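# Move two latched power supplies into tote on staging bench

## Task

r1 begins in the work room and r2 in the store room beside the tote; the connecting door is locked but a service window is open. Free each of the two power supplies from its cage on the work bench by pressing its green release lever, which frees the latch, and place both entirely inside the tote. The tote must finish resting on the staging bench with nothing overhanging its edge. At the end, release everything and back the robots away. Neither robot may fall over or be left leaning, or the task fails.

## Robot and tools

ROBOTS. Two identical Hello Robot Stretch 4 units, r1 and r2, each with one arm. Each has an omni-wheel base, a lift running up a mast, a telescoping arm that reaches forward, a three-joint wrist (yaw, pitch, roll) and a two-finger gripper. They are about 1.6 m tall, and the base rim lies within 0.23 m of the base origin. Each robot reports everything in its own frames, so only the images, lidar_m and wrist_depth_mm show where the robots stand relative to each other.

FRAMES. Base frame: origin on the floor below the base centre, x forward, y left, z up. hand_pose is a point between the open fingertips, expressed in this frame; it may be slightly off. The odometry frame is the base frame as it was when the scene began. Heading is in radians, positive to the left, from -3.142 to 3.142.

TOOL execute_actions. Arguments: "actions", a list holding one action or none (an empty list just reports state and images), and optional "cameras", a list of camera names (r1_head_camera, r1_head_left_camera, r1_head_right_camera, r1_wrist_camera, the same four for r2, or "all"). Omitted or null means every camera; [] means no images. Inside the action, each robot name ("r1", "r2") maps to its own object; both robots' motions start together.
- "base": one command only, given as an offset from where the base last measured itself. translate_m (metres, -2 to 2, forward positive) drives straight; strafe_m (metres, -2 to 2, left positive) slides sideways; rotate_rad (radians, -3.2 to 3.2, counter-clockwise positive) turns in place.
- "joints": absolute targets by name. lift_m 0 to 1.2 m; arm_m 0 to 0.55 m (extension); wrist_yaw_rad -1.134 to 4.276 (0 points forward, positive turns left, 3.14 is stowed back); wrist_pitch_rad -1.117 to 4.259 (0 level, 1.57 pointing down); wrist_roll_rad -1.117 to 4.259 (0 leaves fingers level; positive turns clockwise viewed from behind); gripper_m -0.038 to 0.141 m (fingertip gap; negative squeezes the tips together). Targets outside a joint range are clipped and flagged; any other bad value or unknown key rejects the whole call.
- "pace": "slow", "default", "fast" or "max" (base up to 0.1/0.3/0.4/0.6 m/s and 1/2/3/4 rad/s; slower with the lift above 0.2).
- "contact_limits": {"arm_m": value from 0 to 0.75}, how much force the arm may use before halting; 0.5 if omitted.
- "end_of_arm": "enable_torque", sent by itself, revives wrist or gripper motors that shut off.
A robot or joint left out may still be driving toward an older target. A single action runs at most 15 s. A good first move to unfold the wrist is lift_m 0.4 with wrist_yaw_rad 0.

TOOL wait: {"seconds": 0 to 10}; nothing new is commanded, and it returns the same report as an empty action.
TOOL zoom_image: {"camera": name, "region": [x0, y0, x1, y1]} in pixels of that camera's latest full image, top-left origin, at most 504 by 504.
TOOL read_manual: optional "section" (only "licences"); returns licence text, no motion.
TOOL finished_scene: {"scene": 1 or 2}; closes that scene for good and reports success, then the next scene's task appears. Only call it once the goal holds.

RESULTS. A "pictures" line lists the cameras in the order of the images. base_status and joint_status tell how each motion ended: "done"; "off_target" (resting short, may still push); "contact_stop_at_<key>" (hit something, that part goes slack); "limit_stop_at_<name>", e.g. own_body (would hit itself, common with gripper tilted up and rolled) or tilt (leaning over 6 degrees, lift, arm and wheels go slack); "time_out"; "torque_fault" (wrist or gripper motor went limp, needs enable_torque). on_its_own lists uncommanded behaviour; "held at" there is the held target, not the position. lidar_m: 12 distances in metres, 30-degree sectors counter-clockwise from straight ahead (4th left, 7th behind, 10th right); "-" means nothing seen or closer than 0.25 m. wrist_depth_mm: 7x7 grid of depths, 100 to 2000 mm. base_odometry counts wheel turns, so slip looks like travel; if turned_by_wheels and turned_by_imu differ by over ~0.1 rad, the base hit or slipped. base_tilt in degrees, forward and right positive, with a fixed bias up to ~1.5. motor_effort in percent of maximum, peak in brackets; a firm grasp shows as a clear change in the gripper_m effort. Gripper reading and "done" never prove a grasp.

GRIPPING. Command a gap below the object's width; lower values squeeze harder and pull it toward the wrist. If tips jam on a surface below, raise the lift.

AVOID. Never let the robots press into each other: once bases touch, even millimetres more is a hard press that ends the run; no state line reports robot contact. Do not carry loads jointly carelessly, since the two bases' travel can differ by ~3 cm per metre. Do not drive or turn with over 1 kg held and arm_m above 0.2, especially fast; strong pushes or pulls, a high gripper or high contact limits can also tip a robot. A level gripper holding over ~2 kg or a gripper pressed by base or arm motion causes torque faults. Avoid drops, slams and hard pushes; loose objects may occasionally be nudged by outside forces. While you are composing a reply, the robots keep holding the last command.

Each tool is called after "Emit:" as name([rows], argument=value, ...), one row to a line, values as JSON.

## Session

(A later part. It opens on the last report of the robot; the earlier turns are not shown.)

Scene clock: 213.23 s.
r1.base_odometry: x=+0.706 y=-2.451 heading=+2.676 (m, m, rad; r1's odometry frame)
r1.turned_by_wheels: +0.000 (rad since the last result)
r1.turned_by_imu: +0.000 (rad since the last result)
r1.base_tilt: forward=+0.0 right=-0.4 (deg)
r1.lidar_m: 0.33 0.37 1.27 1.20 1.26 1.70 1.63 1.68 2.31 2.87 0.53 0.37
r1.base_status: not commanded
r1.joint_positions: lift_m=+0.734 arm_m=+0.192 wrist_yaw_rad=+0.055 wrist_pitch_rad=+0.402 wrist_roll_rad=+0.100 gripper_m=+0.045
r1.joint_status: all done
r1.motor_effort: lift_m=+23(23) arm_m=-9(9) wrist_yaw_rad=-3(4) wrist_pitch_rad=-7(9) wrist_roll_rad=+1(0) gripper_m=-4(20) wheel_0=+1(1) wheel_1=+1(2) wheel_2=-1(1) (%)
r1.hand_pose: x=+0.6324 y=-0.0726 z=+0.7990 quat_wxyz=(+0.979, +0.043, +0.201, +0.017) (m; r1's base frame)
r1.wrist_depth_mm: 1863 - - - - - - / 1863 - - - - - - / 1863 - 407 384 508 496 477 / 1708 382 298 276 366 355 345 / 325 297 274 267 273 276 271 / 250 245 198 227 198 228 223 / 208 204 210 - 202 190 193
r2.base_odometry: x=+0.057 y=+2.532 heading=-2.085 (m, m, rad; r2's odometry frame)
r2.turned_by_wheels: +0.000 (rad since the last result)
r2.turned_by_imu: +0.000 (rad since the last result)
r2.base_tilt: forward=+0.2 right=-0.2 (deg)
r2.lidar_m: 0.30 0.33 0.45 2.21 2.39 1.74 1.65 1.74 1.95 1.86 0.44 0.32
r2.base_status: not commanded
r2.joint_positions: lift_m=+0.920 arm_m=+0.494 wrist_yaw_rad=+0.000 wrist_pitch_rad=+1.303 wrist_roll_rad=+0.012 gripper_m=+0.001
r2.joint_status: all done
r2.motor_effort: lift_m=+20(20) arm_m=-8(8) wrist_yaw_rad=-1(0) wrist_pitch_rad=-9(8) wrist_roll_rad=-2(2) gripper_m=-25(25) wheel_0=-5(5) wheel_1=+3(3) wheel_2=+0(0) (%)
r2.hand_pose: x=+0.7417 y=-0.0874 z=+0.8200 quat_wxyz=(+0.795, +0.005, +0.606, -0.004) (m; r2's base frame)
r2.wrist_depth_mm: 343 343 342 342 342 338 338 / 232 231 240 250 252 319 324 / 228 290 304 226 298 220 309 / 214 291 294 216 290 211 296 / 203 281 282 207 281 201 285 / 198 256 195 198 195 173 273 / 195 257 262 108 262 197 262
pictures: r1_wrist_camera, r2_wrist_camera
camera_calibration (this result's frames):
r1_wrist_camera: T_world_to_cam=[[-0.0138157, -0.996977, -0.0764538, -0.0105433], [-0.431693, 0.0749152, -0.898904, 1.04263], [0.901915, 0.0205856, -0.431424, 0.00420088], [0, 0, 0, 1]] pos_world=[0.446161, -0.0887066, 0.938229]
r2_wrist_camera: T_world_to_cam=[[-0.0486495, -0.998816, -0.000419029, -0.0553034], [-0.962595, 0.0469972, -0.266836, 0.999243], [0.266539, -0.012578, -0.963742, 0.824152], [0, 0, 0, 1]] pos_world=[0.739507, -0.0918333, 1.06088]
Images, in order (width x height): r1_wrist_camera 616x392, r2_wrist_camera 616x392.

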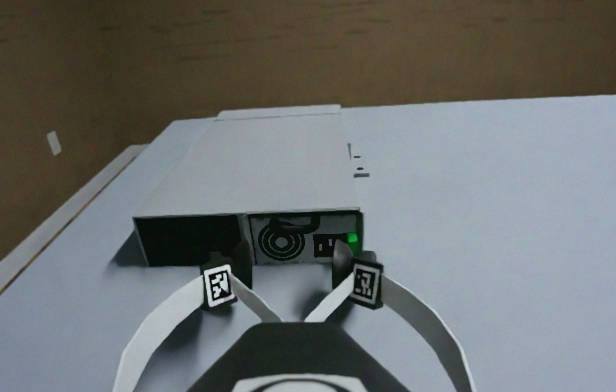

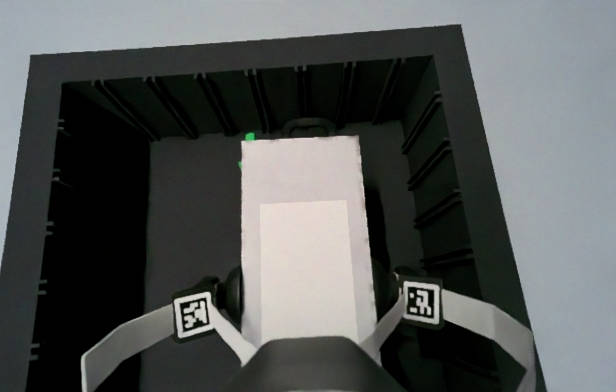

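Emit:
execute_actions([
  {"r1":{"joints":{"arm_m":0.217},"pace":"slow","contact_limits":{"arm_m":0.2}},"r2":{"joints":{"lift_m":0.895},"pace":"slow"}},
], cameras=["r1_wrist_camera"])

Emit:
zoom_image(camera="r1_wrist_camera", region=[220, 200, 400, 320])

Scene clock: 214.73 s.
r1.base_odometry: x=+0.706 y=-2.451 heading=+2.676 (m, m, rad; r1's odometry frame)
r1.turned_by_wheels: +0.000 (rad since the last result)
r1.turned_by_imu: +0.000 (rad since the last result)
r1.base_tilt: forward=+0.0 right=-0.4 (deg)
r1.lidar_m: 0.35 0.38 1.24 1.18 1.25 1.68 1.62 1.69 2.30 2.90 0.53 0.36
r1.base_status: not commanded
r1.joint_positions: lift_m=+0.734 arm_m=+0.215 wrist_yaw_rad=+0.051 wrist_pitch_rad=+0.404 wrist_roll_rad=+0.100 gripper_m=+0.045
r1.joint_status: all done
r1.motor_effort: lift_m=+22(23) arm_m=+13(13) wrist_yaw_rad=+11(10) wrist_pitch_rad=-13(14) wrist_roll_rad=-1(0) gripper_m=-2(3) wheel_0=+1(1) wheel_1=+2(2) wheel_2=-3(3) (%)
r1.contact_limits: arm_m 0.2
r1.hand_pose: x=+0.6550 y=-0.0737 z=+0.7986 quat_wxyz=(+0.978, +0.044, +0.202, +0.015) (m; r1's base frame)
r1.wrist_depth_mm: 1863 - - - - - - / 1921 - - - - - - / 1863 - 404 384 504 488 473 / 1708 377 283 273 362 349 345 / 315 278 241 242 271 276 270 / 248 244 198 229 198 226 222 / 209 204 210 - 200 189 192
r2.base_odometry: x=+0.057 y=+2.532 heading=-2.085 (m, m, rad; r2's odometry frame)
r2.turned_by_wheels: +0.000 (rad since the last result)
r2.turned_by_imu: +0.000 (rad since the last result)
r2.base_tilt: forward=+0.1 right=-0.2 (deg)
r2.lidar_m: 0.28 0.32 0.44 2.19 2.43 1.76 1.67 1.74 1.96 1.86 0.45 0.30
r2.base_status: not commanded
r2.joint_positions: lift_m=+0.895 arm_m=+0.494 wrist_yaw_rad=+0.000 wrist_pitch_rad=+1.303 wrist_roll_rad=+0.012 gripper_m=+0.001
r2.joint_status: all done
r2.motor_effort: lift_m=+20(20) arm_m=-8(8) wrist_yaw_rad=-1(1) wrist_pitch_rad=-9(9) wrist_roll_rad=+0(1) gripper_m=-25(24) wheel_0=-5(5) wheel_1=+3(3) wheel_2=+0(0) (%)
r2.hand_pose: x=+0.7417 y=-0.0874 z=+0.7950 quat_wxyz=(+0.795, +0.005, +0.606, -0.004) (m; r2's base frame)
r2.wrist_depth_mm: 208 208 210 209 211 211 309 / 206 231 239 250 252 201 294 / 207 278 282 226 278 191 282 / 204 270 268 216 266 183 270 / 200 259 257 206 256 183 257 / 197 248 195 198 195 166 246 / 195 236 238 108 238 197 161
pictures: r1_wrist_camera
camera_calibration (this result's frames):
r1_wrist_camera: T_world_to_cam=[[-0.0180426, -0.99692, -0.0763278, -0.00870517], [-0.433027, 0.0766004, -0.89812, 1.05244], [0.9012, 0.0168475, -0.433075, -0.0147931], [0, 0, 0, 1]] pos_world=[0.468908, -0.0890462, 0.938144]
Images, in order (width x height): r1_wrist_camera 616x392.

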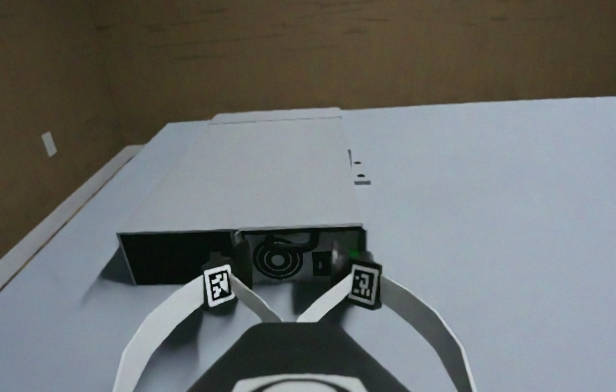

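Region (220, 200, 400, 320) of r1_wrist_camera's 616x392 image, scaled by 2.800.

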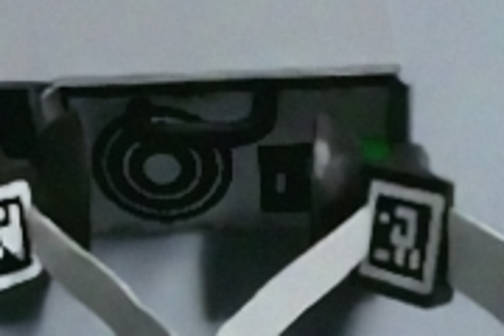

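Emit:
execute_actions([
  {"r1":{"joints":{"gripper_m":0.03,"arm_m":0.219},"pace":"slow","contact_limits":{"arm_m":0.25}},"r2":{"joints":{"gripper_m":0.088}}},
], cameras=["r2_wrist_camera"])

Emit:
execute_actions([
  {"r1":{"joints":{"gripper_m":0.016,"wrist_yaw_rad":0.08,"arm_m":0.222},"pace":"slow","contact_limits":{"arm_m":0.25}},"r2":{"joints":{"lift_m":0.95}}},
], cameras=["r1_wrist_camera","r2_wrist_camera"])

Emit:
zoom_image(camera="r1_wrist_camera", region=[220, 200, 400, 320])

Scene clock: 216.63 s.
r1.base_odometry: x=+0.706 y=-2.451 heading=+2.676 (m, m, rad; r1's odometry frame)
r1.turned_by_wheels: +0.000 (rad since the last result)
r1.turned_by_imu: +0.000 (rad since the last result)
r1.base_tilt: forward=-0.1 right=-0.3 (deg)
r1.lidar_m: 0.34 0.38 1.25 1.19 1.27 1.68 1.64 1.69 2.31 2.88 0.51 0.37
r1.base_status: not commanded
r1.joint_positions: lift_m=+0.734 arm_m=+0.217 wrist_yaw_rad=+0.049 wrist_pitch_rad=+0.405 wrist_roll_rad=+0.100 gripper_m=+0.030
r1.joint_status: all done
r1.on_its_own: wrist_yaw_rad is at rest, and its effort (+16) is outside its rest range (-13 to +13)
r1.motor_effort: lift_m=+21(22) arm_m=+12(14) wrist_yaw_rad=+16(18) wrist_pitch_rad=-16(15) wrist_roll_rad=+0(2) gripper_m=-3(3) wheel_0=+1(1) wheel_1=+2(1) wheel_2=-6(6) (%)
r1.contact_limits: arm_m 0.25
r1.hand_pose: x=+0.6568 y=-0.0743 z=+0.7983 quat_wxyz=(+0.978, +0.044, +0.202, +0.014) (m; r1's base frame)
r1.wrist_depth_mm: 1921 - - - - - - / 1863 - - - - - - / 1863 - 402 382 500 488 473 / 1808 375 279 272 362 353 342 / 314 278 240 239 279 274 268 / 247 243 192 224 193 225 220 / 207 203 208 - 200 189 191
r2.base_odometry: x=+0.057 y=+2.532 heading=-2.085 (m, m, rad; r2's odometry frame)
r2.turned_by_wheels: +0.000 (rad since the last result)
r2.turned_by_imu: +0.000 (rad since the last result)
r2.base_tilt: forward=+0.1 right=-0.2 (deg)
r2.lidar_m: 0.29 0.33 0.47 2.19 2.39 1.73 1.66 1.74 1.96 1.87 0.46 0.32
r2.base_status: not commanded
r2.joint_positions: lift_m=+0.895 arm_m=+0.494 wrist_yaw_rad=+0.000 wrist_pitch_rad=+1.301 wrist_roll_rad=+0.012 gripper_m=+0.088
r2.joint_status: all done
r2.motor_effort: lift_m=+20(20) arm_m=-7(8) wrist_yaw_rad=+0(1) wrist_pitch_rad=-3(9) wrist_roll_rad=-4(2) gripper_m=-3(25) wheel_0=-5(5) wheel_1=+3(3) wheel_2=+0(0) (%)
r2.hand_pose: x=+0.7421 y=-0.0874 z=+0.7951 quat_wxyz=(+0.796, +0.005, +0.606, -0.004) (m; r2's base frame)
r2.wrist_depth_mm: 319 212 212 213 213 309 312 / 207 232 237 248 250 205 298 / 207 282 283 246 282 195 286 / 204 272 273 231 270 186 273 / 201 262 262 222 258 185 262 / 197 251 198 213 202 176 248 / 195 239 242 108 240 171 163
pictures: r2_wrist_camera
camera_calibration (this result's frames):
r2_wrist_camera: T_world_to_cam=[[-0.0489152, -0.998803, -0.000512007, -0.0550414], [-0.962073, 0.0472542, -0.268669, 0.994115], [0.268371, -0.0126494, -0.963233, 0.798331], [0, 0, 0, 1]] pos_world=[0.739469, -0.0918531, 1.03604]
Images, in order (width x height): r2_wrist_camera 616x392.

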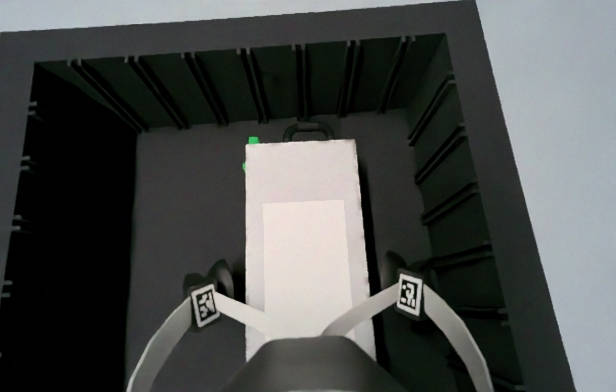

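Scene clock: 217.77 s.
r1.base_odometry: x=+0.706 y=-2.451 heading=+2.675 (m, m, rad; r1's odometry frame)
r1.turned_by_wheels: +0.000 (rad since the last result)
r1.turned_by_imu: +0.000 (rad since the last result)
r1.base_tilt: forward=+0.0 right=-0.4 (deg)
r1.lidar_m: 0.35 0.37 1.26 1.19 1.25 1.70 1.62 1.69 2.30 2.90 0.51 0.37
r1.base_status: not commanded
r1.joint_positions: lift_m=+0.734 arm_m=+0.220 wrist_yaw_rad=+0.070 wrist_pitch_rad=+0.408 wrist_roll_rad=+0.101 gripper_m=+0.016
r1.joint_status: all done
r1.on_its_own: wrist_yaw_rad is at rest, and its effort (+29) is outside its rest range (-13 to +13)
r1.motor_effort: lift_m=+21(21) arm_m=+13(18) wrist_yaw_rad=+29(34) wrist_pitch_rad=-22(22) wrist_roll_rad=-3(4) gripper_m=-8(10) wheel_0=+0(1) wheel_1=+1(1) wheel_2=-10(10) (%)
r1.contact_limits: arm_m 0.25
r1.hand_pose: x=+0.6609 y=-0.0687 z=+0.7978 quat_wxyz=(+0.978, +0.042, +0.204, +0.024) (m; r1's base frame)
r1.wrist_depth_mm: 1863 - - - - - - / 1921 - - - - - - / 1808 - 397 375 492 480 466 / 1661 373 277 268 353 345 340 / 314 273 240 230 267 273 265 / 245 242 189 225 190 223 219 / 206 199 207 - 199 188 191
r2.base_odometry: x=+0.057 y=+2.532 heading=-2.085 (m, m, rad; r2's odometry frame)
r2.turned_by_wheels: +0.000 (rad since the last result)
r2.turned_by_imu: +0.000 (rad since the last result)
r2.base_tilt: forward=+0.1 right=-0.2 (deg)
r2.lidar_m: 0.29 0.32 0.43 2.20 2.41 1.75 1.67 1.75 1.97 1.85 0.45 0.34
r2.base_status: not commanded
r2.joint_positions: lift_m=+0.950 arm_m=+0.494 wrist_yaw_rad=+0.000 wrist_pitch_rad=+1.301 wrist_roll_rad=+0.012 gripper_m=+0.088
r2.joint_status: all done
r2.motor_effort: lift_m=+22(22) arm_m=-7(7) wrist_yaw_rad=+1(0) wrist_pitch_rad=-3(3) wrist_roll_rad=-2(2) gripper_m=-2(1) wheel_0=-5(5) wheel_1=+3(3) wheel_2=+0(0) (%)
r2.hand_pose: x=+0.7421 y=-0.0874 z=+0.8499 quat_wxyz=(+0.796, +0.005, +0.606, -0.004) (m; r2's base frame)
r2.wrist_depth_mm: 382 382 384 382 382 379 377 / 366 265 265 266 265 362 359 / 345 286 317 332 303 342 343 / 330 306 330 287 324 327 329 / 315 300 315 276 310 310 315 / 228 281 198 265 202 224 304 / 218 253 291 108 291 215 294
pictures: r1_wrist_camera, r2_wrist_camera
camera_calibration (this result's frames):
r1_wrist_camera: T_world_to_cam=[[0.0000903733, -0.997064, -0.0765739, -0.0154632], [-0.437516, 0.0688167, -0.896574, 1.05504], [0.899211, 0.0335833, -0.436225, -0.0155705], [0, 0, 0, 1]] pos_world=[0.475597, -0.087499, 0.937941]
r2_wrist_camera: T_world_to_cam=[[-0.0489153, -0.998803, -0.000513686, -0.0550114], [-0.962064, 0.0472543, -0.268702, 1.00887], [0.268405, -0.0126495, -0.963223, 0.851083], [0, 0, 0, 1]] pos_world=[0.739469, -0.0918531, 1.09084]
Images, in order (width x height): r1_wrist_camera 616x392, r2_wrist_camera 616x392.

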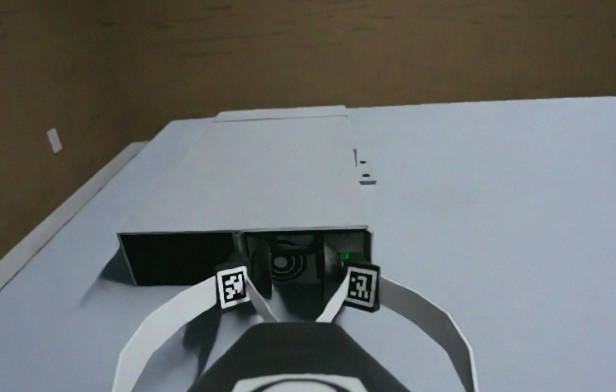

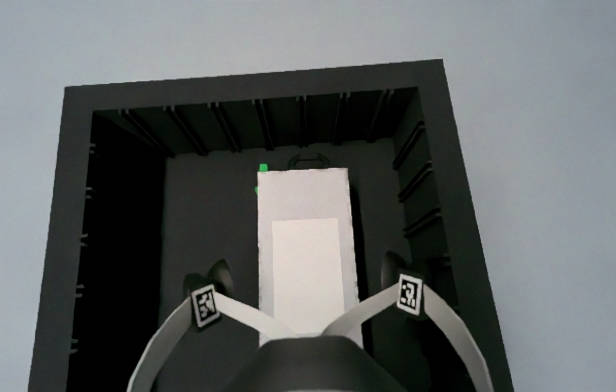

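Region (220, 200, 400, 320) of r1_wrist_camera's 616x392 image, scaled by 2.800.

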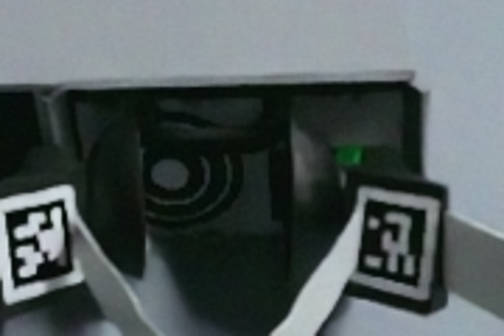

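Emit:
execute_actions([
  {"r1":{"joints":{"gripper_m":-0.010,"arm_m":0.227,"lift_m":0.733},"pace":"slow","contact_limits":{"arm_m":0.25}},"r2":{"joints":{"gripper_m":0.0}}},
], cameras=[])

Emit:
execute_actions([
  {"r1":{"joints":{"gripper_m":-0.038,"arm_m":0.233,"lift_m":0.730},"pace":"slow","contact_limits":{"arm_m":0.25}},"r2":{"base":{"strafe_m":0.08}}},
], cameras=["r1_wrist_camera","r2_wrist_camera"])

Emit:
zoom_image(camera="r1_wrist_camera", region=[220, 200, 400, 320])

Scene clock: 219.73 s.
r1.base_odometry: x=+0.706 y=-2.451 heading=+2.675 (m, m, rad; r1's odometry frame)
r1.turned_by_wheels: +0.000 (rad since the last result)
r1.turned_by_imu: +0.000 (rad since the last result)
r1.base_tilt: forward=+0.0 right=-0.3 (deg)
r1.lidar_m: 0.33 0.37 1.23 1.20 1.26 1.69 1.61 1.71 2.30 2.89 0.51 0.37
r1.base_status: not commanded
r1.joint_positions: lift_m=+0.733 arm_m=+0.225 wrist_yaw_rad=+0.074 wrist_pitch_rad=+0.410 wrist_roll_rad=+0.100 gripper_m=-0.009
r1.joint_status: all done
r1.on_its_own: wrist_yaw_rad is at rest, and its effort (+16) is outside its rest range (-13 to +13); wrist_pitch_rad is at rest, and its effort (-29) is outside its rest range (-23 to +23)
r1.motor_effort: lift_m=+19(21) arm_m=+11(19) wrist_yaw_rad=+16(35) wrist_pitch_rad=-29(29) wrist_roll_rad=-2(1) gripper_m=-23(21) wheel_0=-1(1) wheel_1=+1(2) wheel_2=-7(11) (%)
r1.contact_limits: arm_m 0.25
r1.hand_pose: x=+0.6663 y=-0.0677 z=+0.7964 quat_wxyz=(+0.978, +0.042, +0.205, +0.026) (m; r1's base frame)
r1.wrist_depth_mm: 1921 - - - - - - / 1863 - - - - - - / 1808 - 382 364 484 466 455 / 1756 366 271 263 345 342 332 / 307 270 234 221 264 267 263 / 241 230 187 222 187 219 216 / 204 198 204 - 196 185 188
r2.base_odometry: x=+0.057 y=+2.532 heading=-2.085 (m, m, rad; r2's odometry frame)
r2.turned_by_wheels: +0.000 (rad since the last result)
r2.turned_by_imu: +0.000 (rad since the last result)
r2.base_tilt: forward=+0.1 right=-0.2 (deg)
r2.lidar_m: 0.30 0.32 0.44 2.20 2.39 1.72 1.66 1.76 1.97 1.85 0.47 0.31
r2.base_status: not commanded
r2.joint_positions: lift_m=+0.950 arm_m=+0.494 wrist_yaw_rad=+0.000 wrist_pitch_rad=+1.301 wrist_roll_rad=+0.012 gripper_m=+0.000
r2.joint_status: all done
r2.motor_effort: lift_m=+22(22) arm_m=-8(8) wrist_yaw_rad=+0(0) wrist_pitch_rad=-3(3) wrist_roll_rad=-3(0) gripper_m=-4(5) wheel_0=-5(5) wheel_1=+3(3) wheel_2=+0(0) (%)
r2.hand_pose: x=+0.7421 y=-0.0874 z=+0.8499 quat_wxyz=(+0.796, +0.005, +0.606, -0.004) (m; r2's base frame)
r2.wrist_depth_mm: 384 382 382 382 379 379 377 / 366 264 265 266 266 359 359 / 345 287 317 332 301 343 343 / 329 306 330 289 322 327 329 / 315 298 315 276 312 310 317 / 229 291 298 193 185 232 303 / 217 253 289 108 290 213 291
pictures: none
No camera images: the call's "cameras" was empty. Leave "cameras" out to get every camera's image.

Scene clock: 221.07 s.
r1.base_odometry: x=+0.706 y=-2.451 heading=+2.675 (m, m, rad; r1's odometry frame)
r1.turned_by_wheels: +0.000 (rad since the last result)
r1.turned_by_imu: +0.000 (rad since the last result)
r1.base_tilt: forward=-0.1 right=-0.3 (deg)
r1.lidar_m: 0.34 0.37 1.27 1.19 1.24 1.69 1.62 1.71 2.31 2.89 0.52 0.38
r1.base_status: not commanded
r1.joint_positions: lift_m=+0.730 arm_m=+0.231 wrist_yaw_rad=+0.074 wrist_pitch_rad=+0.410 wrist_roll_rad=+0.100 gripper_m=-0.037
r1.joint_status: all done
r1.on_its_own: wrist_yaw_rad is at rest, and its effort (+15) is outside its rest range (-13 to +13); wrist_pitch_rad is at rest, and its effort (-30) is outside its rest range (-23 to +23)
r1.motor_effort: lift_m=+19(19) arm_m=+11(19) wrist_yaw_rad=+15(26) wrist_pitch_rad=-30(32) wrist_roll_rad=-2(0) gripper_m=-27(28) wheel_0=+0(1) wheel_1=+2(2) wheel_2=-7(10) (%)
r1.contact_limits: arm_m 0.25
r1.hand_pose: x=+0.6722 y=-0.0675 z=+0.7933 quat_wxyz=(+0.978, +0.041, +0.205, +0.026) (m; r1's base frame)
r1.wrist_depth_mm: 1863 - - - - - - / 1808 - - - - - - / 1756 - 375 357 469 452 445 / 1708 355 264 256 342 332 325 / 301 266 226 217 257 263 257 / 237 216 184 219 182 208 211 / 200 195 200 - 192 182 184
r2.base_odometry: x=+0.126 y=+2.493 heading=-2.085 (m, m, rad; r2's odometry frame)
r2.turned_by_wheels: +0.000 (rad since the last result)
r2.turned_by_imu: +0.000 (rad since the last result)
r2.base_tilt: forward=+0.2 right=-0.2 (deg)
r2.lidar_m: 0.29 0.31 0.45 2.13 2.37 1.73 1.67 1.74 2.08 1.95 0.46 0.33
r2.base_status: done
r2.joint_positions: lift_m=+0.950 arm_m=+0.494 wrist_yaw_rad=+0.000 wrist_pitch_rad=+1.301 wrist_roll_rad=+0.012 gripper_m=+0.000
r2.joint_status: not commanded
r2.motor_effort: lift_m=+22(22) arm_m=-7(8) wrist_yaw_rad=+0(1) wrist_pitch_rad=-3(3) wrist_roll_rad=-1(2) gripper_m=-5(5) wheel_0=-2(12) wheel_1=+2(10) wheel_2=+0(1) (%)
r2.hand_pose: x=+0.7421 y=-0.0874 z=+0.8499 quat_wxyz=(+0.796, +0.005, +0.606, -0.004) (m; r2's base frame)
r2.wrist_depth_mm: 384 382 382 382 379 379 379 / 364 366 265 266 265 267 351 / 349 349 278 329 325 314 256 / 334 334 279 329 286 317 243 / 320 320 266 315 276 309 244 / 306 307 220 194 185 297 250 / 296 293 212 108 254 286 256
pictures: r1_wrist_camera, r2_wrist_camera
camera_calibration (this result's frames):
r1_wrist_camera: T_world_to_cam=[[0.00470255, -0.997099, -0.0759714, -0.0181612], [-0.44004, 0.0661579, -0.895538, 1.05659], [0.897966, 0.0376418, -0.438452, -0.0248658], [0, 0, 0, 1]] pos_world=[0.487354, -0.0870741, 0.933931]
r2_wrist_camera: T_world_to_cam=[[-0.048915, -0.998803, -0.000513636, -0.0550118], [-0.962064, 0.0472539, -0.268702, 1.00887], [0.268405, -0.0126494, -0.963223, 0.851084], [0, 0, 0, 1]] pos_world=[0.739467, -0.0918531, 1.09084]
Images, in order (width x height): r1_wrist_camera 616x392, r2_wrist_camera 616x392.

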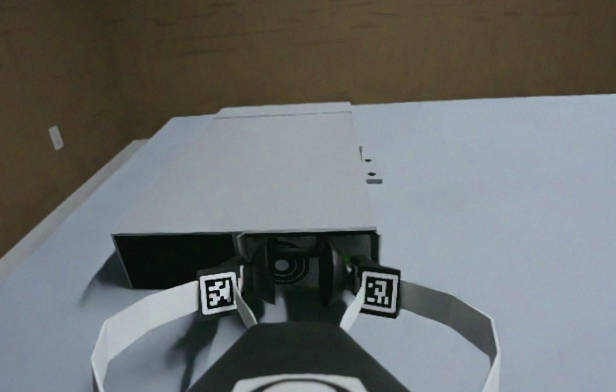

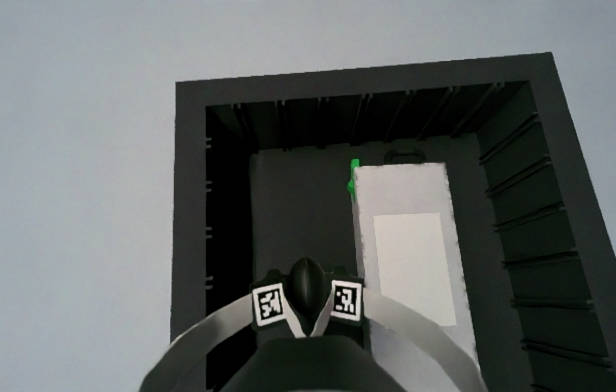

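Region (220, 200, 400, 320) of r1_wrist_camera's 616x392 image, scaled by 2.800.

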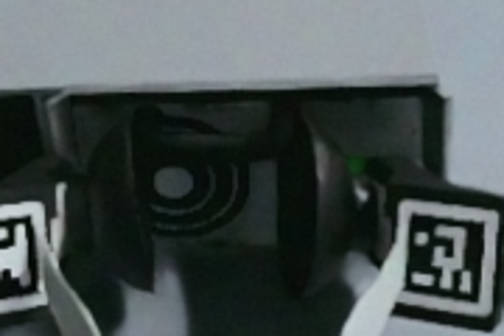

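Emit:
execute_actions([
  {"r1":{"joints":{"arm_m":0.224,"wrist_yaw_rad":0.074},"pace":"slow"},"r2":{"joints":{"lift_m":0.908}}},
], cameras=["r1_wrist_camera","r2_wrist_camera"])

Emit:
zoom_image(camera="r1_wrist_camera", region=[220, 200, 400, 320])

Scene clock: 222.30 s.
r1.base_odometry: x=+0.706 y=-2.451 heading=+2.676 (m, m, rad; r1's odometry frame)
r1.turned_by_wheels: +0.000 (rad since the last result)
r1.turned_by_imu: +0.000 (rad since the last result)
r1.base_tilt: forward=+0.1 right=-0.3 (deg)
r1.lidar_m: 0.35 0.36 1.24 1.19 1.27 1.69 1.62 1.71 2.30 2.89 0.52 0.37
r1.base_status: not commanded
r1.joint_positions: lift_m=+0.730 arm_m=+0.227 wrist_yaw_rad=+0.076 wrist_pitch_rad=+0.403 wrist_roll_rad=+0.100 gripper_m=-0.037
r1.joint_status: all done
r1.motor_effort: lift_m=+21(21) arm_m=-15(16) wrist_yaw_rad=-5(12) wrist_pitch_rad=-8(29) wrist_roll_rad=-1(1) gripper_m=-31(32) wheel_0=-4(4) wheel_1=-1(2) wheel_2=+2(7) (%)
r1.hand_pose: x=+0.6688 y=-0.0671 z=+0.7952 quat_wxyz=(+0.978, +0.041, +0.201, +0.027) (m; r1's base frame)
r1.wrist_depth_mm: 1808 - - - - - - / 1756 - - - - - - / 1756 - 387 370 488 473 462 / 1661 387 272 263 349 340 334 / 307 272 233 223 262 268 263 / 240 221 183 223 183 211 216 / 203 197 203 - 196 185 187
r2.base_odometry: x=+0.126 y=+2.493 heading=-2.085 (m, m, rad; r2's odometry frame)
r2.turned_by_wheels: +0.000 (rad since the last result)
r2.turned_by_imu: +0.000 (rad since the last result)
r2.base_tilt: forward=+0.1 right=-0.2 (deg)
r2.lidar_m: 0.30 0.31 0.45 2.11 2.41 1.75 1.67 1.75 2.01 1.96 0.45 0.34
r2.base_status: not commanded
r2.joint_positions: lift_m=+0.908 arm_m=+0.494 wrist_yaw_rad=+0.000 wrist_pitch_rad=+1.301 wrist_roll_rad=+0.012 gripper_m=+0.000
r2.joint_status: all done
r2.motor_effort: lift_m=+17(21) arm_m=-7(8) wrist_yaw_rad=+0(1) wrist_pitch_rad=-3(4) wrist_roll_rad=+0(1) gripper_m=-4(6) wheel_0=-2(2) wheel_1=+2(2) wheel_2=+0(0) (%)
r2.hand_pose: x=+0.7421 y=-0.0874 z=+0.8084 quat_wxyz=(+0.796, +0.005, +0.606, -0.004) (m; r2's base frame)
r2.wrist_depth_mm: 334 334 332 332 227 226 226 / 319 315 229 242 251 260 233 / 303 301 277 297 272 294 237 / 291 287 279 286 245 279 241 / 279 273 266 273 236 237 245 / 267 263 184 194 185 226 250 / 257 253 193 108 216 215 249
pictures: r1_wrist_camera, r2_wrist_camera
camera_calibration (this result's frames):
r1_wrist_camera: T_world_to_cam=[[0.00667612, -0.997059, -0.0763403, -0.0186029], [-0.433367, 0.0659156, -0.898804, 1.05486], [0.901193, 0.0390839, -0.431652, -0.0285124], [0, 0, 0, 1]] pos_world=[0.482959, -0.0869653, 0.934381]
r2_wrist_camera: T_world_to_cam=[[-0.0489151, -0.998803, -0.00051421, -0.0550326], [-0.96206, 0.047254, -0.268713, 0.997711], [0.268416, -0.0126494, -0.96322, 0.811059], [0, 0, 0, 1]] pos_world=[0.739465, -0.0918531, 1.0493]
Images, in order (width x height): r1_wrist_camera 616x392, r2_wrist_camera 616x392.

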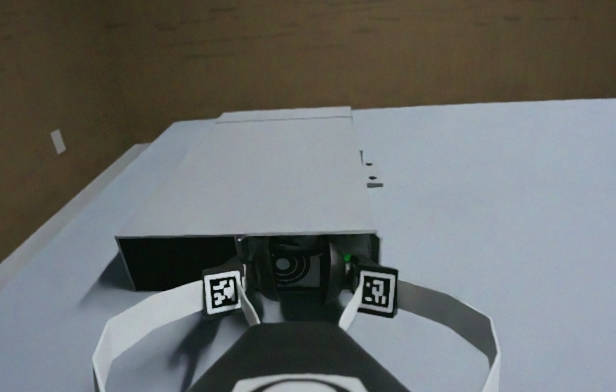

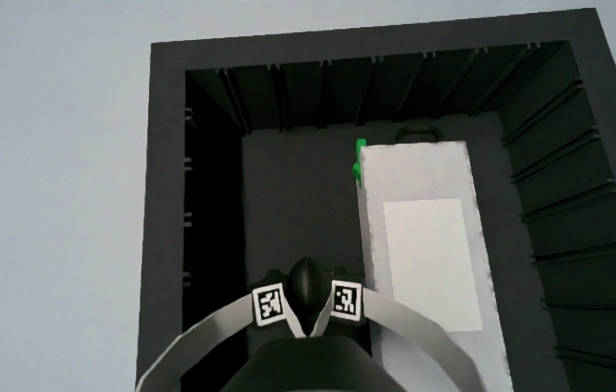

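Region (220, 200, 400, 320) of r1_wrist_camera's 616x392 image, scaled by 2.800.

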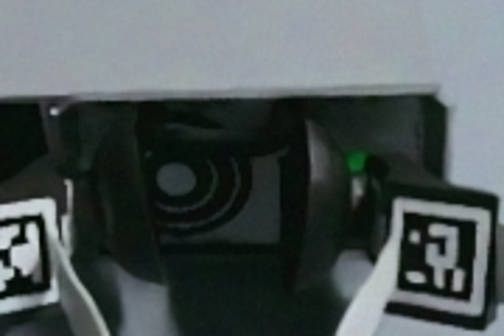

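Emit:
execute_actions([
  {"r1":{"joints":{"arm_m":0.221,"wrist_yaw_rad":0.07},"pace":"slow"},"r2":{"joints":{"lift_m":0.90},"base":{"strafe_m":-0.055},"pace":"slow"}},
], cameras=["r1_wrist_camera","r2_wrist_camera"])

Emit:
zoom_image(camera="r1_wrist_camera", region=[220, 200, 400, 320])

Scene clock: 224.20 s.
r1.base_odometry: x=+0.706 y=-2.451 heading=+2.676 (m, m, rad; r1's odometry frame)
r1.turned_by_wheels: +0.000 (rad since the last result)
r1.turned_by_imu: +0.000 (rad since the last result)
r1.base_tilt: forward=+0.0 right=-0.4 (deg)
r1.lidar_m: 0.33 0.36 1.25 1.20 1.25 1.69 1.63 1.71 2.33 2.88 0.53 0.37
r1.base_status: not commanded
r1.joint_positions: lift_m=+0.730 arm_m=+0.224 wrist_yaw_rad=+0.073 wrist_pitch_rad=+0.402 wrist_roll_rad=+0.100 gripper_m=-0.037
r1.joint_status: all done
r1.motor_effort: lift_m=+21(21) arm_m=-15(15) wrist_yaw_rad=-12(10) wrist_pitch_rad=-7(8) wrist_roll_rad=-2(1) gripper_m=-32(32) wheel_0=-4(4) wheel_1=-1(1) wheel_2=+4(4) (%)
r1.hand_pose: x=+0.6657 y=-0.0678 z=+0.7953 quat_wxyz=(+0.978, +0.042, +0.201, +0.026) (m; r1's base frame)
r1.wrist_depth_mm: 1756 - - - - - - / 1808 - - - - - - / 1863 - 392 370 488 473 466 / 1708 387 272 263 347 342 336 / 307 271 233 220 264 268 262 / 241 221 182 221 183 211 215 / 202 198 204 - 195 185 187
r2.base_odometry: x=+0.079 y=+2.520 heading=-2.084 (m, m, rad; r2's odometry frame)
r2.turned_by_wheels: +0.000 (rad since the last result)
r2.turned_by_imu: +0.001 (rad since the last result)
r2.base_tilt: forward=+0.2 right=-0.2 (deg)
r2.lidar_m: 0.30 0.31 0.46 2.20 2.36 1.75 1.65 1.76 1.99 1.89 0.46 0.33
r2.base_status: done
r2.joint_positions: lift_m=+0.900 arm_m=+0.494 wrist_yaw_rad=+0.000 wrist_pitch_rad=+1.301 wrist_roll_rad=+0.012 gripper_m=+0.000
r2.joint_status: all done
r2.motor_effort: lift_m=+17(16) arm_m=-7(7) wrist_yaw_rad=-1(1) wrist_pitch_rad=-4(3) wrist_roll_rad=-2(3) gripper_m=-4(5) wheel_0=+7(10) wheel_1=-3(6) wheel_2=+0(1) (%)
r2.hand_pose: x=+0.7422 y=-0.0874 z=+0.8004 quat_wxyz=(+0.796, +0.005, +0.606, -0.003) (m; r2's base frame)
r2.wrist_depth_mm: 325 324 218 218 219 219 320 / 303 225 238 246 253 220 304 / 202 256 289 290 247 225 285 / 195 250 278 276 236 232 189 / 186 245 267 266 227 224 182 / 178 239 252 193 185 217 175 / 171 206 245 108 208 210 177
pictures: r1_wrist_camera, r2_wrist_camera
camera_calibration (this result's frames):
r1_wrist_camera: T_world_to_cam=[[0.00401425, -0.997072, -0.0763566, -0.0175191], [-0.432749, 0.0671049, -0.899014, 1.05347], [0.901506, 0.0366521, -0.431213, -0.0263026], [0, 0, 0, 1]] pos_world=[0.47967, -0.0871967, 0.934403]
r2_wrist_camera: T_world_to_cam=[[-0.0483715, -0.998829, -0.000519358, -0.0553928], [-0.962057, 0.0467304, -0.268816, 0.99567], [0.268525, -0.0125034, -0.963191, 0.803255], [0, 0, 0, 1]] pos_world=[0.739518, -0.0918127, 1.04131]
Images, in order (width x height): r1_wrist_camera 616x392, r2_wrist_camera 616x392.

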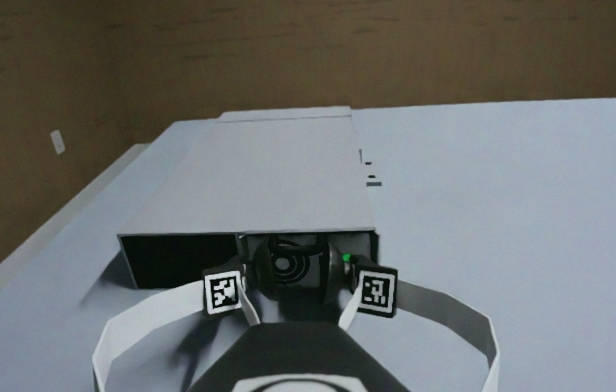

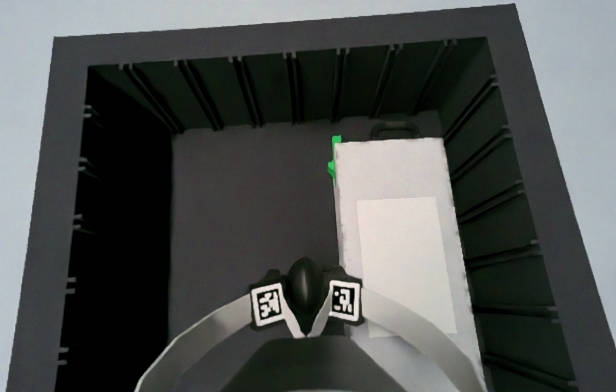

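Region (220, 200, 400, 320) of r1_wrist_camera's 616x392 image, scaled by 2.800.

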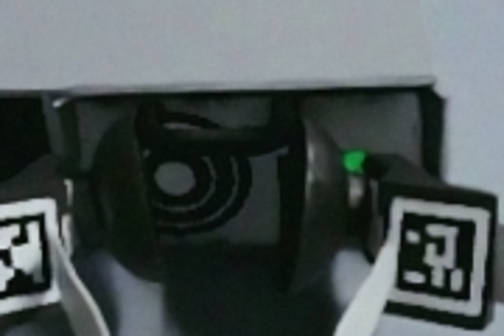

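Emit:
execute_actions([
  {"r1":{"joints":{"arm_m":0.216},"pace":"slow"},"r2":{"base":{"strafe_m":-0.01},"pace":"slow"}},
], cameras=["r1_wrist_camera"])

Scene clock: 225.20 s.
r1.base_odometry: x=+0.706 y=-2.451 heading=+2.676 (m, m, rad; r1's odometry frame)
r1.turned_by_wheels: +0.000 (rad since the last result)
r1.turned_by_imu: +0.000 (rad since the last result)
r1.base_tilt: forward=+0.0 right=-0.4 (deg)
r1.lidar_m: 0.34 0.38 1.26 1.20 1.24 1.71 1.64 1.69 2.32 2.89 0.52 0.38
r1.base_status: not commanded
r1.joint_positions: lift_m=+0.730 arm_m=+0.218 wrist_yaw_rad=+0.068 wrist_pitch_rad=+0.407 wrist_roll_rad=+0.100 gripper_m=-0.037
r1.joint_status: all done
r1.motor_effort: lift_m=+21(21) arm_m=-10(15) wrist_yaw_rad=+4(12) wrist_pitch_rad=-20(23) wrist_roll_rad=-2(1) gripper_m=-26(32) wheel_0=-2(4) wheel_1=+0(1) wheel_2=-2(4) (%)
r1.hand_pose: x=+0.6590 y=-0.0691 z=+0.7940 quat_wxyz=(+0.978, +0.042, +0.203, +0.023) (m; r1's base frame)
r1.wrist_depth_mm: 1921 - - - - - - / 1863 - - - - - - / 1756 - 379 362 480 466 459 / 1756 362 267 258 343 340 329 / 304 274 272 224 260 266 259 / 237 219 183 220 183 210 213 / 201 196 202 - 193 183 185
r2.base_odometry: x=+0.070 y=+2.525 heading=-2.084 (m, m, rad; r2's odometry frame)
r2.turned_by_wheels: +0.000 (rad since the last result)
r2.turned_by_imu: +0.000 (rad since the last result)
r2.base_tilt: forward=+0.2 right=-0.2 (deg)
r2.lidar_m: 0.31 0.31 0.45 2.18 2.42 1.73 1.67 1.73 1.99 1.89 0.44 0.31
r2.base_status: done
r2.joint_positions: lift_m=+0.900 arm_m=+0.494 wrist_yaw_rad=+0.000 wrist_pitch_rad=+1.301 wrist_roll_rad=+0.012 gripper_m=+0.000
r2.joint_status: not commanded
r2.motor_effort: lift_m=+17(16) arm_m=-8(7) wrist_yaw_rad=-1(1) wrist_pitch_rad=-3(3) wrist_roll_rad=-4(1) gripper_m=-4(5) wheel_0=+5(11) wheel_1=-3(5) wheel_2=+0(1) (%)
r2.hand_pose: x=+0.7422 y=-0.0874 z=+0.8004 quat_wxyz=(+0.796, +0.005, +0.606, -0.003) (m; r2's base frame)
r2.wrist_depth_mm: 325 324 219 218 219 219 319 / 213 230 237 245 254 212 304 / 203 271 289 287 247 206 291 / 194 270 279 276 236 212 277 / 186 263 267 266 226 217 181 / 179 253 253 193 185 213 175 / 172 224 245 108 209 200 168
pictures: r1_wrist_camera
camera_calibration (this result's frames):
r1_wrist_camera: T_world_to_cam=[[-0.000970145, -0.997104, -0.0760395, -0.0158465], [-0.436549, 0.0688336, -0.897044, 1.05063], [0.89968, 0.0323247, -0.435351, -0.0165726], [0, 0, 0, 1]] pos_world=[0.473546, -0.0875835, 0.93404]
Images, in order (width x height): r1_wrist_camera 616x392.

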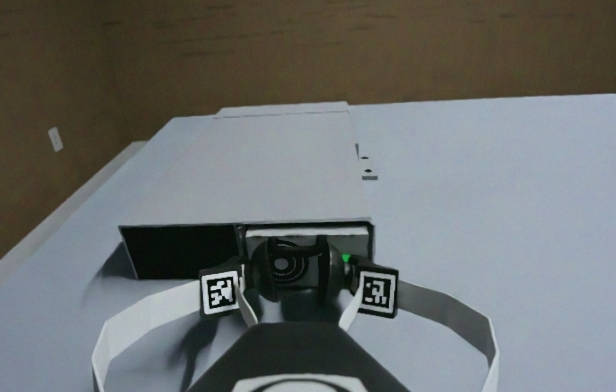

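Emit:
execute_actions([
  {"r1":{"joints":{"arm_m":0.0,"lift_m":0.728},"pace":"slow"},"r2":{"base":{"strafe_m":0.023},"joints":{"lift_m":1.14}}},
], cameras=["r2_wrist_camera"])

Emit:
execute_actions([
  {"r1":{"joints":{"gripper_m":0.045}},"r2":{"base":{"translate_m":-0.1},"joints":{"arm_m":0.0,"gripper_m":0.12}}},
], cameras=[])

Emit:
execute_actions([
  {"r1":{"base":{"translate_m":-0.04}},"r2":{"base":{"rotate_rad":1.555}}},
], cameras=["r1_wrist_camera","r2_head_camera"])

Scene clock: 228.87 s.
r1.base_odometry: x=+0.706 y=-2.451 heading=+2.676 (m, m, rad; r1's odometry frame)
r1.turned_by_wheels: +0.000 (rad since the last result)
r1.turned_by_imu: +0.000 (rad since the last result)
r1.base_tilt: forward=+0.0 right=-0.3 (deg)
r1.lidar_m: 0.34 0.35 1.26 1.20 1.25 1.70 1.63 1.70 2.31 2.87 0.52 0.40
r1.base_status: not commanded
r1.joint_positions: lift_m=+0.728 arm_m=+0.003 wrist_yaw_rad=+0.070 wrist_pitch_rad=+0.407 wrist_roll_rad=+0.100 gripper_m=-0.037
r1.joint_status: all done
r1.motor_effort: lift_m=+20(21) arm_m=-10(15) wrist_yaw_rad=-3(3) wrist_pitch_rad=-19(19) wrist_roll_rad=+1(1) gripper_m=-27(29) wheel_0=-2(2) wheel_1=+0(0) wheel_2=-2(1) (%)
r1.hand_pose: x=+0.4440 y=-0.0687 z=+0.7922 quat_wxyz=(+0.978, +0.042, +0.203, +0.024) (m; r1's base frame)
r1.wrist_depth_mm: 1863 - - - - - - / 1756 - - 640 788 768 732 / 1756 - 480 382 480 466 455 / 1708 382 368 267 351 338 329 / 304 293 273 224 270 265 260 / 238 218 181 220 184 215 213 / 202 196 202 - 195 183 186
r2.base_odometry: x=+0.090 y=+2.514 heading=-2.084 (m, m, rad; r2's odometry frame)
r2.turned_by_wheels: +0.000 (rad since the last result)
r2.turned_by_imu: +0.001 (rad since the last result)
r2.base_tilt: forward=+0.1 right=-0.2 (deg)
r2.lidar_m: 0.29 0.29 0.44 2.16 2.39 1.75 1.64 1.73 2.02 1.92 0.46 0.29
r2.base_status: done
r2.joint_positions: lift_m=+1.140 arm_m=+0.494 wrist_yaw_rad=+0.000 wrist_pitch_rad=+1.301 wrist_roll_rad=+0.012 gripper_m=+0.000
r2.joint_status: all done
r2.motor_effort: lift_m=+22(25) arm_m=-7(8) wrist_yaw_rad=-1(1) wrist_pitch_rad=-2(3) wrist_roll_rad=-3(2) gripper_m=-4(6) wheel_0=+0(9) wheel_1=-1(9) wheel_2=+0(1) (%)
r2.hand_pose: x=+0.7422 y=-0.0874 z=+1.0399 quat_wxyz=(+0.796, +0.005, +0.606, -0.003) (m; r2's base frame)
r2.wrist_depth_mm: 1499 1499 1464 1499 1499 1464 1499 / 1430 1397 580 574 574 569 569 / 554 554 549 554 549 544 544 / 530 525 484 508 473 525 525 / 508 508 500 504 459 504 504 / 488 488 404 194 185 484 484 / 469 469 387 108 430 459 462
pictures: r2_wrist_camera
camera_calibration (this result's frames):
r2_wrist_camera: T_world_to_cam=[[-0.0483828, -0.998829, -0.000520963, -0.055259], [-0.962048, 0.0467414, -0.268847, 1.06009], [0.268557, -0.0125064, -0.963183, 1.03394], [0, 0, 0, 1]] pos_world=[0.739514, -0.0918135, 1.28085]
Images, in order (width x height): r2_wrist_camera 616x392.

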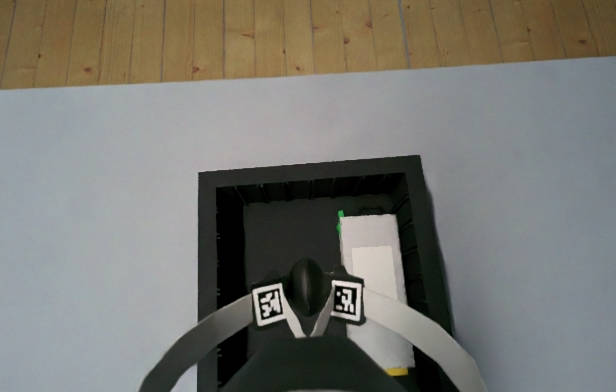

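Scene clock: 231.37 s.
r1.base_odometry: x=+0.706 y=-2.451 heading=+2.676 (m, m, rad; r1's odometry frame)
r1.turned_by_wheels: +0.000 (rad since the last result)
r1.turned_by_imu: +0.000 (rad since the last result)
r1.base_tilt: forward=+0.0 right=-0.4 (deg)
r1.lidar_m: 0.34 0.37 1.26 1.20 1.24 1.69 1.63 1.71 2.31 2.90 0.51 0.39
r1.base_status: not commanded
r1.joint_positions: lift_m=+0.728 arm_m=+0.003 wrist_yaw_rad=+0.071 wrist_pitch_rad=+0.401 wrist_roll_rad=+0.100 gripper_m=+0.045
r1.joint_status: all done
r1.motor_effort: lift_m=+20(20) arm_m=-9(10) wrist_yaw_rad=-4(3) wrist_pitch_rad=-2(20) wrist_roll_rad=-2(1) gripper_m=-3(27) wheel_0=-2(2) wheel_1=+0(0) wheel_2=-2(2) (%)
r1.hand_pose: x=+0.4446 y=-0.0684 z=+0.7938 quat_wxyz=(+0.979, +0.042, +0.200, +0.025) (m; r1's base frame)
r1.wrist_depth_mm: 1808 - - - - - - / 1863 - - 668 - 788 768 / 1756 - 484 421 500 484 473 / 1708 397 379 282 362 347 340 / 336 301 270 242 268 272 267 / 243 240 198 223 197 222 218 / 205 201 206 - 196 186 189
r2.base_odometry: x=+0.139 y=+2.601 heading=-2.085 (m, m, rad; r2's odometry frame)
r2.turned_by_wheels: +0.000 (rad since the last result)
r2.turned_by_imu: +0.000 (rad since the last result)
r2.base_tilt: forward=+0.1 right=-0.2 (deg)
r2.lidar_m: 0.39 0.40 0.59 2.18 2.25 1.65 1.55 1.64 2.01 1.91 0.60 0.44
r2.base_status: done
r2.joint_positions: lift_m=+1.140 arm_m=+0.003 wrist_yaw_rad=+0.000 wrist_pitch_rad=+1.301 wrist_roll_rad=+0.012 gripper_m=+0.120
r2.joint_status: all done
joint sent to its limit — the command would take r2.arm_m past its lower limit, so that joint was sent only as far as its limit.
r2.motor_effort: lift_m=+22(23) arm_m=-8(6) wrist_yaw_rad=+1(1) wrist_pitch_rad=-3(3) wrist_roll_rad=-3(2) gripper_m=+0(6) wheel_0=-4(7) wheel_1=-3(6) wheel_2=+0(10) (%)
r2.hand_pose: x=+0.2508 y=-0.0874 z=+1.0400 quat_wxyz=(+0.796, +0.005, +0.606, -0.004) (m; r2's base frame)
r2.wrist_depth_mm: 615 609 603 609 597 603 603 / 585 580 574 574 580 574 574 / 559 554 554 549 554 549 554 / 842 1281 1281 1281 1281 1281 1138 / 1229 1229 1255 1229 1229 1229 1255 / 1205 1205 991 1205 1182 1205 1182 / 1138 1138 1138 108 1138 1138 1138
pictures: none
No camera images: the call's "cameras" was empty. Leave "cameras" out to get every camera's image.

Scene clock: 233.97 s.
r1.base_odometry: x=+0.742 y=-2.469 heading=+2.675 (m, m, rad; r1's odometry frame)
r1.turned_by_wheels: +0.000 (rad since the last result)
r1.turned_by_imu: +0.000 (rad since the last result)
r1.base_tilt: forward=-0.1 right=-0.3 (deg)
r1.lidar_m: 0.38 0.39 1.25 1.19 1.25 1.66 1.60 1.65 2.26 2.90 0.58 0.43
r1.base_status: done
r1.joint_positions: lift_m=+0.728 arm_m=+0.003 wrist_yaw_rad=+0.070 wrist_pitch_rad=+0.402 wrist_roll_rad=+0.100 gripper_m=+0.045
r1.joint_status: not commanded
r1.motor_effort: lift_m=+19(20) arm_m=-9(9) wrist_yaw_rad=-1(5) wrist_pitch_rad=-4(5) wrist_roll_rad=-1(2) gripper_m=-4(2) wheel_0=+1(4) wheel_1=-1(0) wheel_2=-2(8) (%)
r1.hand_pose: x=+0.4444 y=-0.0686 z=+0.7935 quat_wxyz=(+0.978, +0.042, +0.201, +0.024) (m; r1's base frame)
r1.wrist_depth_mm: 1863 - - - - - - / 1808 - - 661 831 788 768 / 1756 - 504 402 500 480 469 / 1708 394 379 282 355 347 338 / 327 297 281 283 277 270 263 / 243 238 198 223 198 221 217 / 210 206 208 - 205 207 621
r2.base_odometry: x=+0.139 y=+2.601 heading=-0.531 (m, m, rad; r2's odometry frame)
r2.turned_by_wheels: +1.554 (rad since the last result)
r2.turned_by_imu: +1.568 (rad since the last result)
r2.base_tilt: forward=+0.1 right=-0.2 (deg)
r2.lidar_m: 2.18 2.31 1.66 1.56 1.61 2.03 1.91 0.65 0.44 0.40 0.42 0.58
r2.base_status: done
r2.joint_positions: lift_m=+1.140 arm_m=+0.003 wrist_yaw_rad=+0.000 wrist_pitch_rad=+1.301 wrist_roll_rad=+0.012 gripper_m=+0.120
r2.joint_status: not commanded
r2.motor_effort: lift_m=+22(22) arm_m=-8(7) wrist_yaw_rad=+1(1) wrist_pitch_rad=-3(3) wrist_roll_rad=-4(0) gripper_m=+0(1) wheel_0=-6(9) wheel_1=-4(6) wheel_2=-4(6) (%)
r2.hand_pose: x=+0.2508 y=-0.0874 z=+1.0400 quat_wxyz=(+0.796, +0.005, +0.606, -0.004) (m; r2's base frame)
r2.wrist_depth_mm: 1499 1499 1499 1499 1499 1464 603 / 1430 1430 1430 1397 1430 683 574 / 1336 1336 1336 1366 1366 1336 549 / 1308 1308 1308 1281 1281 1281 521 / 1255 1255 1255 1229 1255 1229 508 / 1205 1182 991 1182 1160 1182 488 / 1160 1138 1138 108 1160 1118 477
pictures: r1_wrist_camera, r2_head_camera
camera_calibration (this result's frames):
r1_wrist_camera: T_world_to_cam=[[0.00111522, -0.997078, -0.076388, -0.0162445], [-0.432087, 0.0684087, -0.899234, 0.956192], [0.901831, 0.0340091, -0.430748, 0.171696], [0, 0, 0, 1]] pos_world=[0.258335, -0.0874482, 0.932557]
Images, in order (width x height): r1_wrist_camera 616x392, r2_head_camera 420x560.

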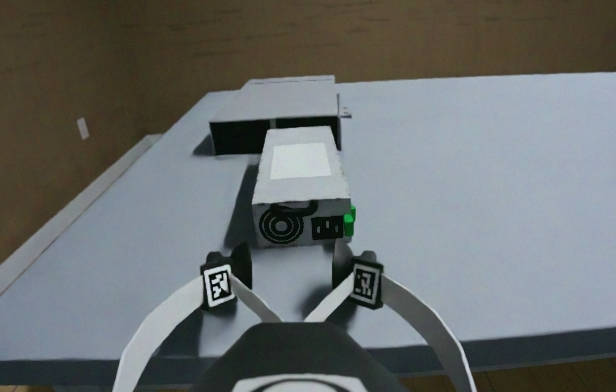

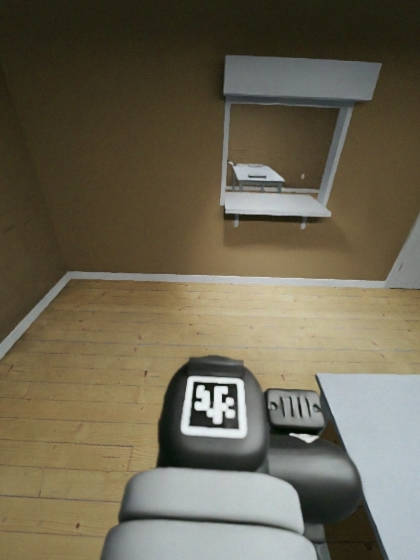

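Emit:
execute_actions([
  {"r1":{"joints":{"lift_m":0.91,"gripper_m":0.11,"wrist_roll_rad":0.05,"wrist_yaw_rad":0.06}},"r2":{"base":{"translate_m":0.45}}},
], cameras=[])

Emit:
execute_actions([
  {"r1":{"joints":{"wrist_pitch_rad":0.9,"arm_m":0.245}},"r2":{"base":{"translate_m":0.3}}},
], cameras=["r1_wrist_camera"])

Scene clock: 237.13 s.
r1.base_odometry: x=+0.742 y=-2.469 heading=+2.675 (m, m, rad; r1's odometry frame)
r1.turned_by_wheels: +0.000 (rad since the last result)
r1.turned_by_imu: +0.000 (rad since the last result)
r1.base_tilt: forward=-0.1 right=-0.4 (deg)
r1.lidar_m: 0.37 0.42 1.26 1.19 1.26 1.67 1.59 1.66 2.26 2.88 0.58 0.42
r1.base_status: not commanded
r1.joint_positions: lift_m=+0.910 arm_m=+0.003 wrist_yaw_rad=+0.060 wrist_pitch_rad=+0.402 wrist_roll_rad=+0.050 gripper_m=+0.110
r1.joint_status: all done
r1.motor_effort: lift_m=+23(24) arm_m=-9(9) wrist_yaw_rad=-2(4) wrist_pitch_rad=-4(5) wrist_roll_rad=-3(5) gripper_m=+0(3) wheel_0=+1(0) wheel_1=-1(1) wheel_2=-2(2) (%)
r1.hand_pose: x=+0.4437 y=-0.0713 z=+0.9752 quat_wxyz=(+0.979, +0.019, +0.200, +0.024) (m; r1's base frame)
r1.wrist_depth_mm: 1808 - - - - - - / 1808 - - - - - - / 1756 - - - - - - / 1808 - 768 661 768 759 750 / 1756 1921 574 549 569 574 569 / 1537 1430 452 427 442 473 469 / 1281 404 421 - 413 397 399
r2.base_odometry: x=+0.527 y=+2.373 heading=-0.531 (m, m, rad; r2's odometry frame)
r2.turned_by_wheels: +0.000 (rad since the last result)
r2.turned_by_imu: +0.002 (rad since the last result)
r2.base_tilt: forward=+0.1 right=-0.3 (deg)
r2.lidar_m: 1.71 1.99 1.68 1.57 1.65 2.21 2.37 0.60 0.41 0.38 0.40 1.80
r2.base_status: done
r2.joint_positions: lift_m=+1.140 arm_m=+0.003 wrist_yaw_rad=+0.000 wrist_pitch_rad=+1.301 wrist_roll_rad=+0.012 gripper_m=+0.120
r2.joint_status: not commanded
r2.motor_effort: lift_m=+22(22) arm_m=-7(8) wrist_yaw_rad=+1(0) wrist_pitch_rad=-3(3) wrist_roll_rad=-3(2) gripper_m=-2(1) wheel_0=+3(8) wheel_1=+2(6) wheel_2=-1(12) (%)
r2.hand_pose: x=+0.2508 y=-0.0874 z=+1.0400 quat_wxyz=(+0.796, +0.005, +0.606, -0.004) (m; r2's base frame)
r2.wrist_depth_mm: 1464 1499 1499 1499 1499 1499 1499 / 1430 1430 1430 1430 1397 1430 1397 / 1366 1336 1336 1366 1366 1336 1336 / 1336 1308 1308 1281 1281 1308 1308 / 1229 1255 1255 1229 1255 1255 1229 / 1205 1182 1008 1182 1160 668 484 / 1160 1160 1118 108 1160 1138 469
pictures: none
No camera images: the call's "cameras" was empty. Leave "cameras" out to get every camera's image.

Scene clock: 239.60 s.
r1.base_odometry: x=+0.742 y=-2.469 heading=+2.675 (m, m, rad; r1's odometry frame)
r1.turned_by_wheels: +0.000 (rad since the last result)
r1.turned_by_imu: +0.000 (rad since the last result)
r1.base_tilt: forward=-0.1 right=-0.4 (deg)
r1.lidar_m: 0.37 0.42 1.26 1.20 1.24 1.66 1.60 1.67 2.24 2.88 0.58 0.42
r1.base_status: not commanded
r1.joint_positions: lift_m=+0.910 arm_m=+0.243 wrist_yaw_rad=+0.060 wrist_pitch_rad=+0.901 wrist_roll_rad=+0.050 gripper_m=+0.110
r1.joint_status: all done
r1.motor_effort: lift_m=+23(23) arm_m=+9(10) wrist_yaw_rad=-2(1) wrist_pitch_rad=-4(3) wrist_roll_rad=-1(1) gripper_m=+1(2) wheel_0=+1(0) wheel_1=-1(0) wheel_2=-2(2) (%)
r1.hand_pose: x=+0.5983 y=-0.0765 z=+0.8618 quat_wxyz=(+0.900, +0.010, +0.436, +0.016) (m; r1's base frame)
r1.wrist_depth_mm: 1756 1708 473 462 544 544 549 / 1618 480 397 399 473 477 484 / 1397 413 349 353 418 418 421 / 1281 368 368 355 373 375 377 / 1078 334 322 294 330 338 340 / 301 298 278 270 300 309 309 / 279 279 287 - 289 285 289
r2.base_odometry: x=+0.786 y=+2.221 heading=-0.530 (m, m, rad; r2's odometry frame)
r2.turned_by_wheels: +0.000 (rad since the last result)
r2.turned_by_imu: +0.001 (rad since the last result)
r2.base_tilt: forward=+0.1 right=-0.2 (deg)
r2.lidar_m: 1.41 1.70 1.67 1.59 1.66 2.21 2.67 0.60 0.43 0.39 2.40 1.48
r2.base_status: done
r2.joint_positions: lift_m=+1.140 arm_m=+0.003 wrist_yaw_rad=+0.000 wrist_pitch_rad=+1.301 wrist_roll_rad=+0.012 gripper_m=+0.120
r2.joint_status: not commanded
r2.motor_effort: lift_m=+22(22) arm_m=-7(7) wrist_yaw_rad=+0(0) wrist_pitch_rad=-2(3) wrist_roll_rad=-2(2) gripper_m=+0(2) wheel_0=+4(9) wheel_1=+1(6) wheel_2=-2(12) (%)
r2.hand_pose: x=+0.2508 y=-0.0874 z=+1.0400 quat_wxyz=(+0.796, +0.005, +0.606, -0.004) (m; r2's base frame)
r2.wrist_depth_mm: 1499 1499 1499 1499 1499 1499 1464 / 1430 1430 1430 1397 1397 1397 1397 / 1366 1336 1366 1366 1336 1336 1336 / 1308 1308 1281 1281 1308 1281 1281 / 1255 1255 1255 1255 1229 1255 1229 / 1205 1205 991 1182 1160 1182 1182 / 1160 1138 1138 108 1160 1138 1138
pictures: r1_wrist_camera
camera_calibration (this result's frames):
r1_wrist_camera: T_world_to_cam=[[0.00194333, -0.999992, -0.00340605, -0.0826944], [-0.809283, 0.000428078, -0.587419, 1.03636], [0.587416, 0.00389801, -0.809276, 0.5747], [0, 0, 0, 1]] pos_world=[0.501282, -0.0853776, 1.07359]
Images, in order (width x height): r1_wrist_camera 616x392.

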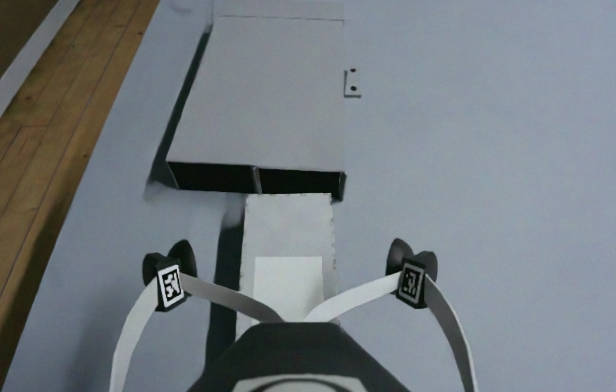

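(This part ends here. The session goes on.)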